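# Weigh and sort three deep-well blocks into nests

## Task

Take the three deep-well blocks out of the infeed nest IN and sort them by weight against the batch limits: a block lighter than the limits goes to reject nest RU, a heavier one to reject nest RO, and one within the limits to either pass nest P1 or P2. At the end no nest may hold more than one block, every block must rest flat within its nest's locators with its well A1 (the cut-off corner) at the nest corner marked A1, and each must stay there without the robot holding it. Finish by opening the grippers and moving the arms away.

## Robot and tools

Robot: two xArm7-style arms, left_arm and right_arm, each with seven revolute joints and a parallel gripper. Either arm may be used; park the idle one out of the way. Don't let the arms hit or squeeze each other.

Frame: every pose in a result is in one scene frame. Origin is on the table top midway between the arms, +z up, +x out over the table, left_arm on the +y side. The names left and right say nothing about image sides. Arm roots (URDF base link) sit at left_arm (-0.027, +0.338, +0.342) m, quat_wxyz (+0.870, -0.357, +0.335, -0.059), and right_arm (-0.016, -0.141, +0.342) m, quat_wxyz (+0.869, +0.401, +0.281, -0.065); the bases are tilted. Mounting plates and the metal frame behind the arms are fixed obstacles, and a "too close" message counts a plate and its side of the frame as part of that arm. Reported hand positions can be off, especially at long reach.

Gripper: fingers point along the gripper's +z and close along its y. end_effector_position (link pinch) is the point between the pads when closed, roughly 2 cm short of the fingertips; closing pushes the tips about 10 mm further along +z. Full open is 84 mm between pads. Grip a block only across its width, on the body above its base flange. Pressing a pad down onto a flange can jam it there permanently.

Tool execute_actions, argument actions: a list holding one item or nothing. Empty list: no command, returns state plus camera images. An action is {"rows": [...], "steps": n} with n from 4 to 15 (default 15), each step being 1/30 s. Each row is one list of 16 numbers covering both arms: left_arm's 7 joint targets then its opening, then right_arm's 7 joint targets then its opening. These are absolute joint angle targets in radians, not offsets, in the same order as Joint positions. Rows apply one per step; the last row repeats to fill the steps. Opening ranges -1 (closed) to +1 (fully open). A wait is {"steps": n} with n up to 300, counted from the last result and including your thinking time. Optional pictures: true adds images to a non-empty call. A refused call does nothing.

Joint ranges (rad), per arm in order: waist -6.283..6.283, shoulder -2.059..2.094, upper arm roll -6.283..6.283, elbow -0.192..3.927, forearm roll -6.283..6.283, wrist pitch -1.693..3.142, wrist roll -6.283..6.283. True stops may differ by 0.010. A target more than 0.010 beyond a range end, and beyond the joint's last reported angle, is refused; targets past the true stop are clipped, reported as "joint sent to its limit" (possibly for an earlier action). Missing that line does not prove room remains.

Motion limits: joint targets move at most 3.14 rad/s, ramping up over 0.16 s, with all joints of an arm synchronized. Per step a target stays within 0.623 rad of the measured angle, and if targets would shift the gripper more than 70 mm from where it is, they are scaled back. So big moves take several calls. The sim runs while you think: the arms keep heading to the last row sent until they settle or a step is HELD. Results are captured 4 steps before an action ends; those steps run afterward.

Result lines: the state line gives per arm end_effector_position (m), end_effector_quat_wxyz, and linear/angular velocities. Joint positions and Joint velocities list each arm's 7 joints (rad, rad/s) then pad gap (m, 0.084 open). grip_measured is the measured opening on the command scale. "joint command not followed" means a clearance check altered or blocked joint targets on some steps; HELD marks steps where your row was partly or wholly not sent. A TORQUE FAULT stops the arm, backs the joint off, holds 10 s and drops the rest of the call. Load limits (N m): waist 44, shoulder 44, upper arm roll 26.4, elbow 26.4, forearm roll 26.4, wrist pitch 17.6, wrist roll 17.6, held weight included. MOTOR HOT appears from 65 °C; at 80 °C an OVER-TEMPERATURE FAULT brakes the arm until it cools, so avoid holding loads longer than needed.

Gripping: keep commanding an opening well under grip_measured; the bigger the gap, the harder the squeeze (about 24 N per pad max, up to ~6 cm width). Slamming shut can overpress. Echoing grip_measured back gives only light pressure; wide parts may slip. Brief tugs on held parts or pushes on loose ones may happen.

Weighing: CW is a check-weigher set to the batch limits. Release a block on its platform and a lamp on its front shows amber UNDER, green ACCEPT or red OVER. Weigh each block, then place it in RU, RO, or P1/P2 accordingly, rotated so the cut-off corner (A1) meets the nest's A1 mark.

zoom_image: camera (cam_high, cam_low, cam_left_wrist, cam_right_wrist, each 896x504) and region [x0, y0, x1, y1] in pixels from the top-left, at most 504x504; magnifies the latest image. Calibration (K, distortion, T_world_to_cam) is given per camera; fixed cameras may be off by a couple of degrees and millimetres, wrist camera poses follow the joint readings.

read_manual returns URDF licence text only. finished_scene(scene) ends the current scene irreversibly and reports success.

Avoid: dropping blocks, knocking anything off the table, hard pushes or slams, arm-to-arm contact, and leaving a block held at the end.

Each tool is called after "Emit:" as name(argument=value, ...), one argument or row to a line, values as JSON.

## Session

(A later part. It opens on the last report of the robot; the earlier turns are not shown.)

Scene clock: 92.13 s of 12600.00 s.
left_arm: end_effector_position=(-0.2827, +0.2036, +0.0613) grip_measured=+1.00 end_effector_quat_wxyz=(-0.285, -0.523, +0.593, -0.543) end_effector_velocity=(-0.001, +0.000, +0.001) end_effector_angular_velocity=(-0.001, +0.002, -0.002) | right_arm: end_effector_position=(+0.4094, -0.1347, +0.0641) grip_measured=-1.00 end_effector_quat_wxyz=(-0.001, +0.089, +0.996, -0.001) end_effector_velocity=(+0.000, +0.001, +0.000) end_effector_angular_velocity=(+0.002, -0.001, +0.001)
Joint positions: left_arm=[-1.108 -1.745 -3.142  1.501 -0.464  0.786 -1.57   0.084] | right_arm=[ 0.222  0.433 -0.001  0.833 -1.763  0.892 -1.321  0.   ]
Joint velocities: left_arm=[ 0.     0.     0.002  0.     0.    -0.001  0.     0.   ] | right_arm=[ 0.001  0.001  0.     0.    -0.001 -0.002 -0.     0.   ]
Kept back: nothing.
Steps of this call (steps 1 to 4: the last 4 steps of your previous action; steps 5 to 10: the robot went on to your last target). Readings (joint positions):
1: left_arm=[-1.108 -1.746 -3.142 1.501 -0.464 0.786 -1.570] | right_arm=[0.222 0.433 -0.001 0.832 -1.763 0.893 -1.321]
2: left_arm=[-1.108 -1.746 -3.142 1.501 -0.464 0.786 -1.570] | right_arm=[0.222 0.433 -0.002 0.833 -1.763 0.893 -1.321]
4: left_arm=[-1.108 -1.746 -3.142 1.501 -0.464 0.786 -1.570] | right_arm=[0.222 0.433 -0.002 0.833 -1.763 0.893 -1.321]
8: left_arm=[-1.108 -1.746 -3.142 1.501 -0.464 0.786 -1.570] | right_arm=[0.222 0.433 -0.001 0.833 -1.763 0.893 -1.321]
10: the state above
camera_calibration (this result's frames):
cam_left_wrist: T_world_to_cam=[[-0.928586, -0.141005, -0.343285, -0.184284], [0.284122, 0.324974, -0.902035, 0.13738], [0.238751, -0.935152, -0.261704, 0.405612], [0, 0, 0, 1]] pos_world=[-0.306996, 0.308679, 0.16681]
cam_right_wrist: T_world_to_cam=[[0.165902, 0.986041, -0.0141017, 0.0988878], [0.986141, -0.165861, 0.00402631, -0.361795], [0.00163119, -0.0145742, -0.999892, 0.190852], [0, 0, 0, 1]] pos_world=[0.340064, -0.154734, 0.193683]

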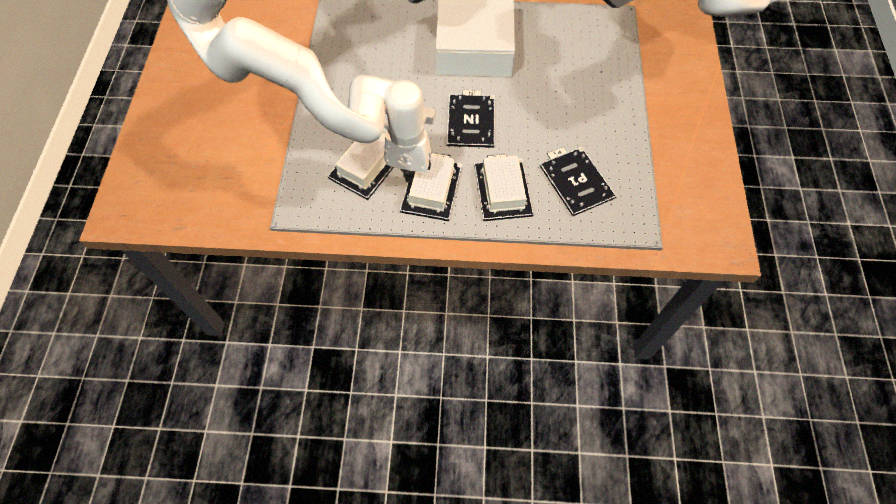

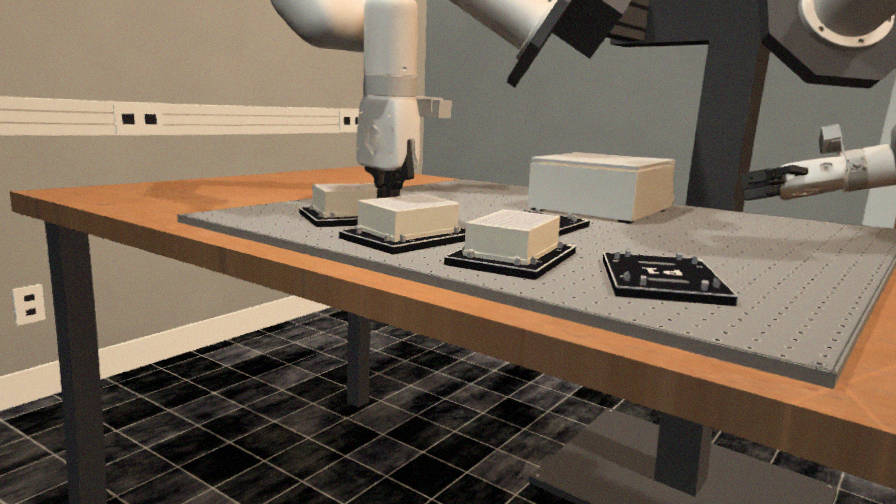

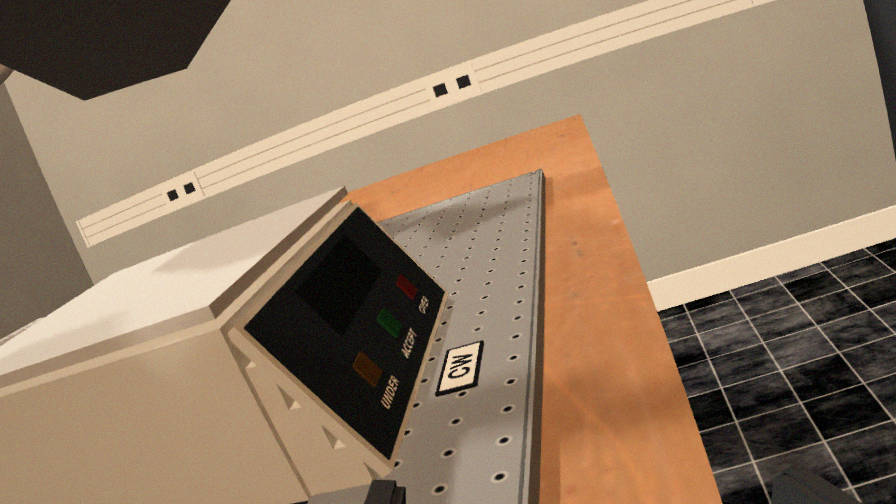

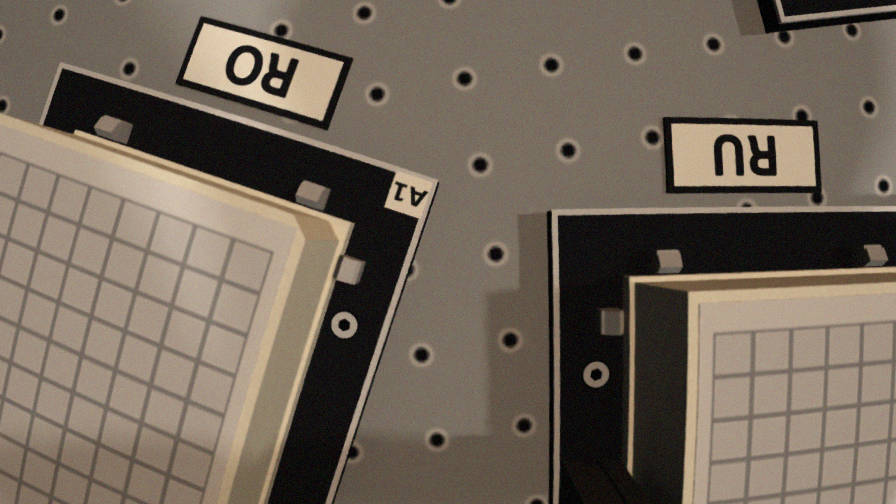

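Dropped in. Retreat.

Emit:
execute_actions(
  actions=[
    {"rows":[[-1.108,-1.7455,-3.1416,1.501,-0.464,0.786,-1.57,1,0.202,0.398,0,0.805,-1.777,0.8826,-1.33,-1]],"steps":9},
  ],
)

Emit:
execute_actions(
  actions=[
    {"rows":[[-1.108,-1.7455,-3.1416,1.501,-0.464,0.786,-1.57,1,0.39,0.18,0,0.615,-1.57,0.935,-1.37,-1]],"steps":15},
  ],
)

Emit:
execute_actions(
  actions=[
    {"steps":10},
  ],
  pictures=true,
)

Emit:
zoom_image(
  camera="cam_low",
  region=[290,170,590,290],
)

Scene clock: 92.50 s of 12600.00 s.
left_arm: end_effector_position=(-0.2827, +0.2036, +0.0613) grip_measured=+1.00 end_effector_quat_wxyz=(-0.285, -0.523, +0.593, -0.543) end_effector_velocity=(+0.000, +0.000, +0.000) end_effector_angular_velocity=(-0.000, -0.001, +0.002) | right_arm: end_effector_position=(+0.4072, -0.1430, +0.0667) grip_measured=-1.00 end_effector_quat_wxyz=(+0.000, +0.087, +0.996, +0.002) end_effector_velocity=(-0.002, -0.053, -0.015) end_effector_angular_velocity=(-0.050, +0.014, -0.041)
Joint positions: left_arm=[-1.108 -1.745 -3.142  1.501 -0.464  0.786 -1.57   0.084] | right_arm=[ 0.204  0.4    0.003  0.807 -1.776  0.881 -1.329  0.   ]
Joint velocities: left_arm=[ 0.     0.001  0.     0.     0.     0.003  0.    -0.   ] | right_arm=[-0.058 -0.084 -0.037 -0.04  -0.028 -0.008 -0.016  0.   ]
Steps of this call (steps 1 to 6: the robot went on to your last target; steps 7 to 11: the first 5 steps of this action). Readings (joint positions):
7: left_arm=[-1.108 -1.745 -3.142 1.501 -0.464 0.786 -1.570] | right_arm=[0.222 0.433 -0.001 0.833 -1.763 0.892 -1.321]
8: left_arm=[-1.108 -1.746 -3.142 1.501 -0.464 0.786 -1.570] | right_arm=[0.218 0.426 0.001 0.826 -1.767 0.888 -1.324]
10: left_arm=[-1.108 -1.746 -3.142 1.501 -0.464 0.786 -1.570] | right_arm=[0.207 0.405 0.004 0.809 -1.775 0.882 -1.328]
11: the state above

Scene clock: 93.00 s of 12600.00 s.
left_arm: end_effector_position=(-0.2827, +0.2036, +0.0613) grip_measured=+1.00 end_effector_quat_wxyz=(-0.285, -0.523, +0.593, -0.543) end_effector_velocity=(-0.001, +0.000, +0.001) end_effector_angular_velocity=(-0.000, +0.001, -0.002) | right_arm: end_effector_position=(+0.3849, -0.1413, +0.1530) grip_measured=-1.00 end_effector_quat_wxyz=(-0.004, +0.092, +0.996, +0.011) end_effector_velocity=(-0.034, -0.048, -0.052) end_effector_angular_velocity=(-0.109, +0.132, -0.050)
Joint positions: left_arm=[-1.108 -1.746 -3.142  1.501 -0.464  0.786 -1.57   0.084] | right_arm=[ 0.391  0.18   0.001  0.615 -1.571  0.934 -1.37   0.   ]
Joint velocities: left_arm=[ 0.     0.001  0.002 -0.     0.    -0.     0.     0.   ] | right_arm=[-0.049  0.024 -0.101 -0.008  0.014  0.027 -0.005  0.   ]
Steps of this call (steps 1 to 4: the last 4 steps of your previous action; steps 5 to 15: the first 11 steps of this action). Readings (joint positions):
5: left_arm=[-1.108 -1.746 -3.142 1.501 -0.464 0.786 -1.570] | right_arm=[0.203 0.398 0.001 0.804 -1.776 0.882 -1.330]
6: left_arm=[-1.108 -1.745 -3.142 1.501 -0.464 0.786 -1.570] | right_arm=[0.211 0.390 -0.001 0.796 -1.767 0.887 -1.332]
8: left_arm=[-1.108 -1.746 -3.142 1.501 -0.464 0.786 -1.570] | right_arm=[0.267 0.323 -0.008 0.736 -1.701 0.906 -1.345]
12: left_arm=[-1.108 -1.746 -3.142 1.501 -0.464 0.786 -1.570] | right_arm=[0.388 0.185 0.011 0.623 -1.580 0.930 -1.368]
15: the state above

Scene clock: 93.33 s of 12600.00 s.
left_arm: end_effector_position=(-0.2827, +0.2036, +0.0613) grip_measured=+1.00 end_effector_quat_wxyz=(-0.285, -0.523, +0.593, -0.543) end_effector_velocity=(-0.000, -0.000, +0.000) end_effector_angular_velocity=(-0.001, +0.000, +0.001) | right_arm: end_effector_position=(+0.3841, -0.1421, +0.1521) grip_measured=-1.00 end_effector_quat_wxyz=(-0.005, +0.093, +0.996, +0.010) end_effector_velocity=(+0.001, +0.001, +0.002) end_effector_angular_velocity=(+0.003, -0.004, +0.002)
Joint positions: left_arm=[-1.108 -1.746 -3.142  1.501 -0.464  0.786 -1.57   0.084] | right_arm=[ 0.39   0.181 -0.     0.615 -1.57   0.935 -1.37   0.   ]
Joint velocities: left_arm=[-0.    -0.     0.001 -0.     0.     0.001 -0.     0.   ] | right_arm=[ 0.003 -0.003  0.002 -0.002  0.001  0.    -0.001  0.   ]
Kept back: nothing.
Steps of this call (steps 1 to 4: the last 4 steps of your previous action; steps 5 to 10: the robot went on to your last target). Readings (joint positions):
1: left_arm=[-1.108 -1.746 -3.142 1.501 -0.464 0.786 -1.570] | right_arm=[0.389 0.181 -0.001 0.615 -1.571 0.935 -1.370]
2: left_arm=[-1.108 -1.746 -3.142 1.501 -0.464 0.786 -1.570] | right_arm=[0.389 0.181 -0.002 0.615 -1.571 0.935 -1.370]
4: left_arm=[-1.108 -1.746 -3.142 1.501 -0.464 0.786 -1.570] | right_arm=[0.388 0.181 -0.002 0.615 -1.571 0.935 -1.370]
8: left_arm=[-1.108 -1.745 -3.142 1.501 -0.464 0.786 -1.570] | right_arm=[0.389 0.181 -0.000 0.615 -1.570 0.935 -1.370]
10: the state above
camera_calibration (this result's frames):
cam_left_wrist: T_world_to_cam=[[-0.928586, -0.141006, -0.343285, -0.184284], [0.284122, 0.324974, -0.902035, 0.13738], [0.238751, -0.935152, -0.261704, 0.405612], [0, 0, 0, 1]] pos_world=[-0.306996, 0.308679, 0.16681]
cam_right_wrist: T_world_to_cam=[[0.17329, 0.984849, 0.00655163, 0.105402], [0.984858, -0.173251, -0.00622792, -0.337512], [-0.00499848, 0.00753166, -0.999959, 0.284399], [0, 0, 0, 1]] pos_world=[0.315558, -0.164421, 0.281595]

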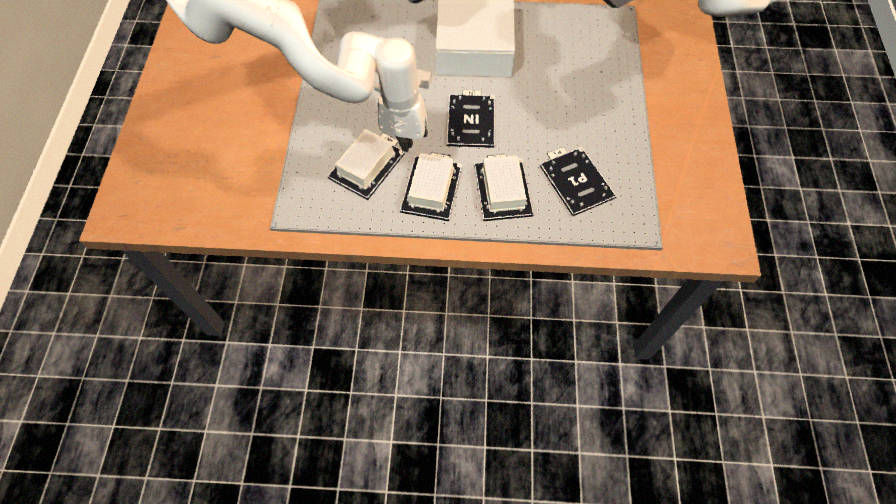

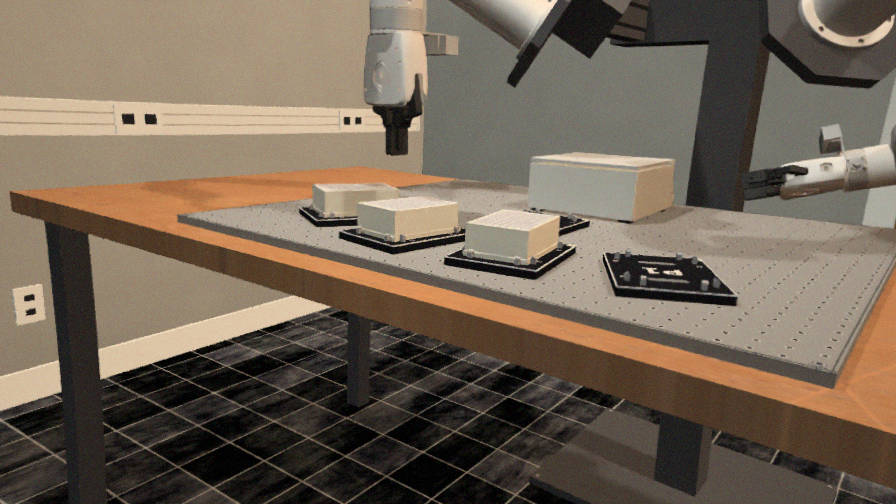

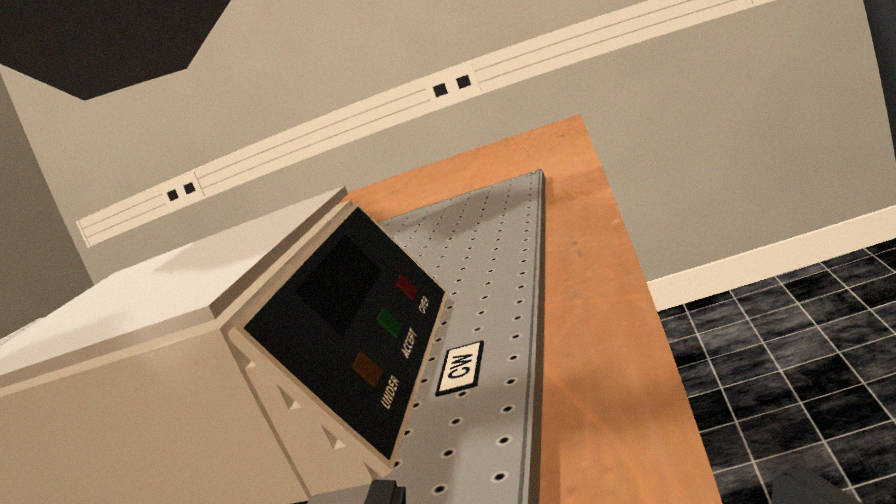

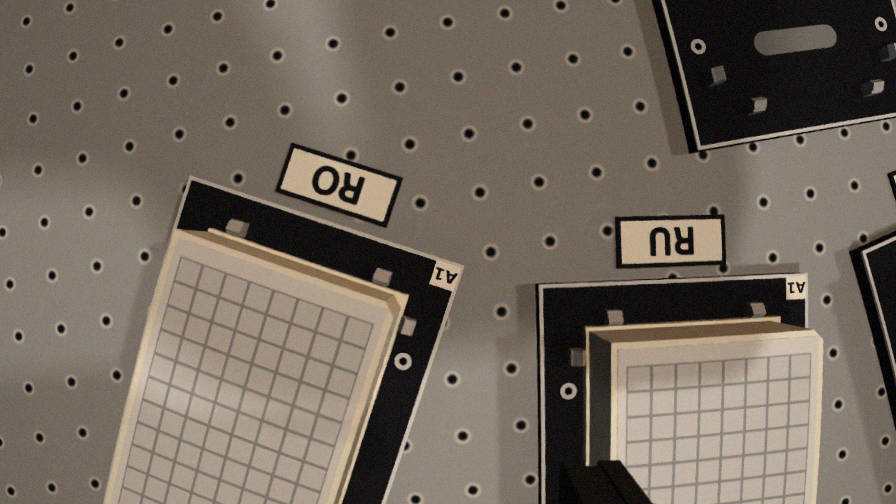

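Region (290, 170, 590, 290) of cam_low's 896x504 image, scaled by 1.680, with more detail than that image has; it fills the top 202 rows of this view, and the rest is white.

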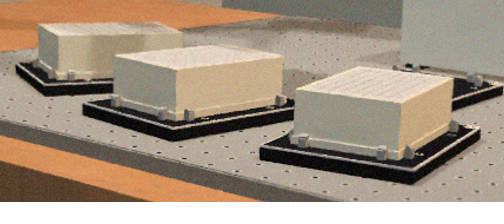

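Emit:
zoom_image(
  camera="cam_high",
  region=[320,120,545,230],
)

Emit:
zoom_image(
  camera="cam_low",
  region=[290,170,410,240],
)

Region (320, 120, 545, 230) of cam_high's 896x504 image, scaled by 2.240, with more detail than that image has; it fills the top 246 rows of this view, and the rest is white.

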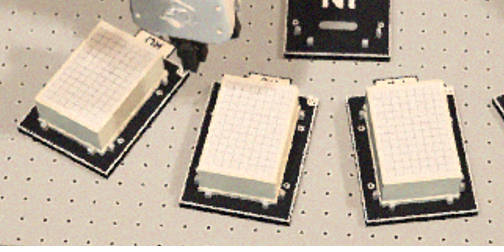

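Region (290, 170, 410, 240) of cam_low's 896x504 image, scaled by 4.200, with more detail than that image has; it fills the top 294 rows of this view, and the rest is white.

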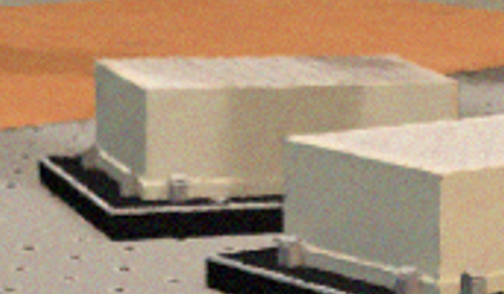

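Emit:
finished_scene(
  scene=1,
)

The scene is finished: the task was done.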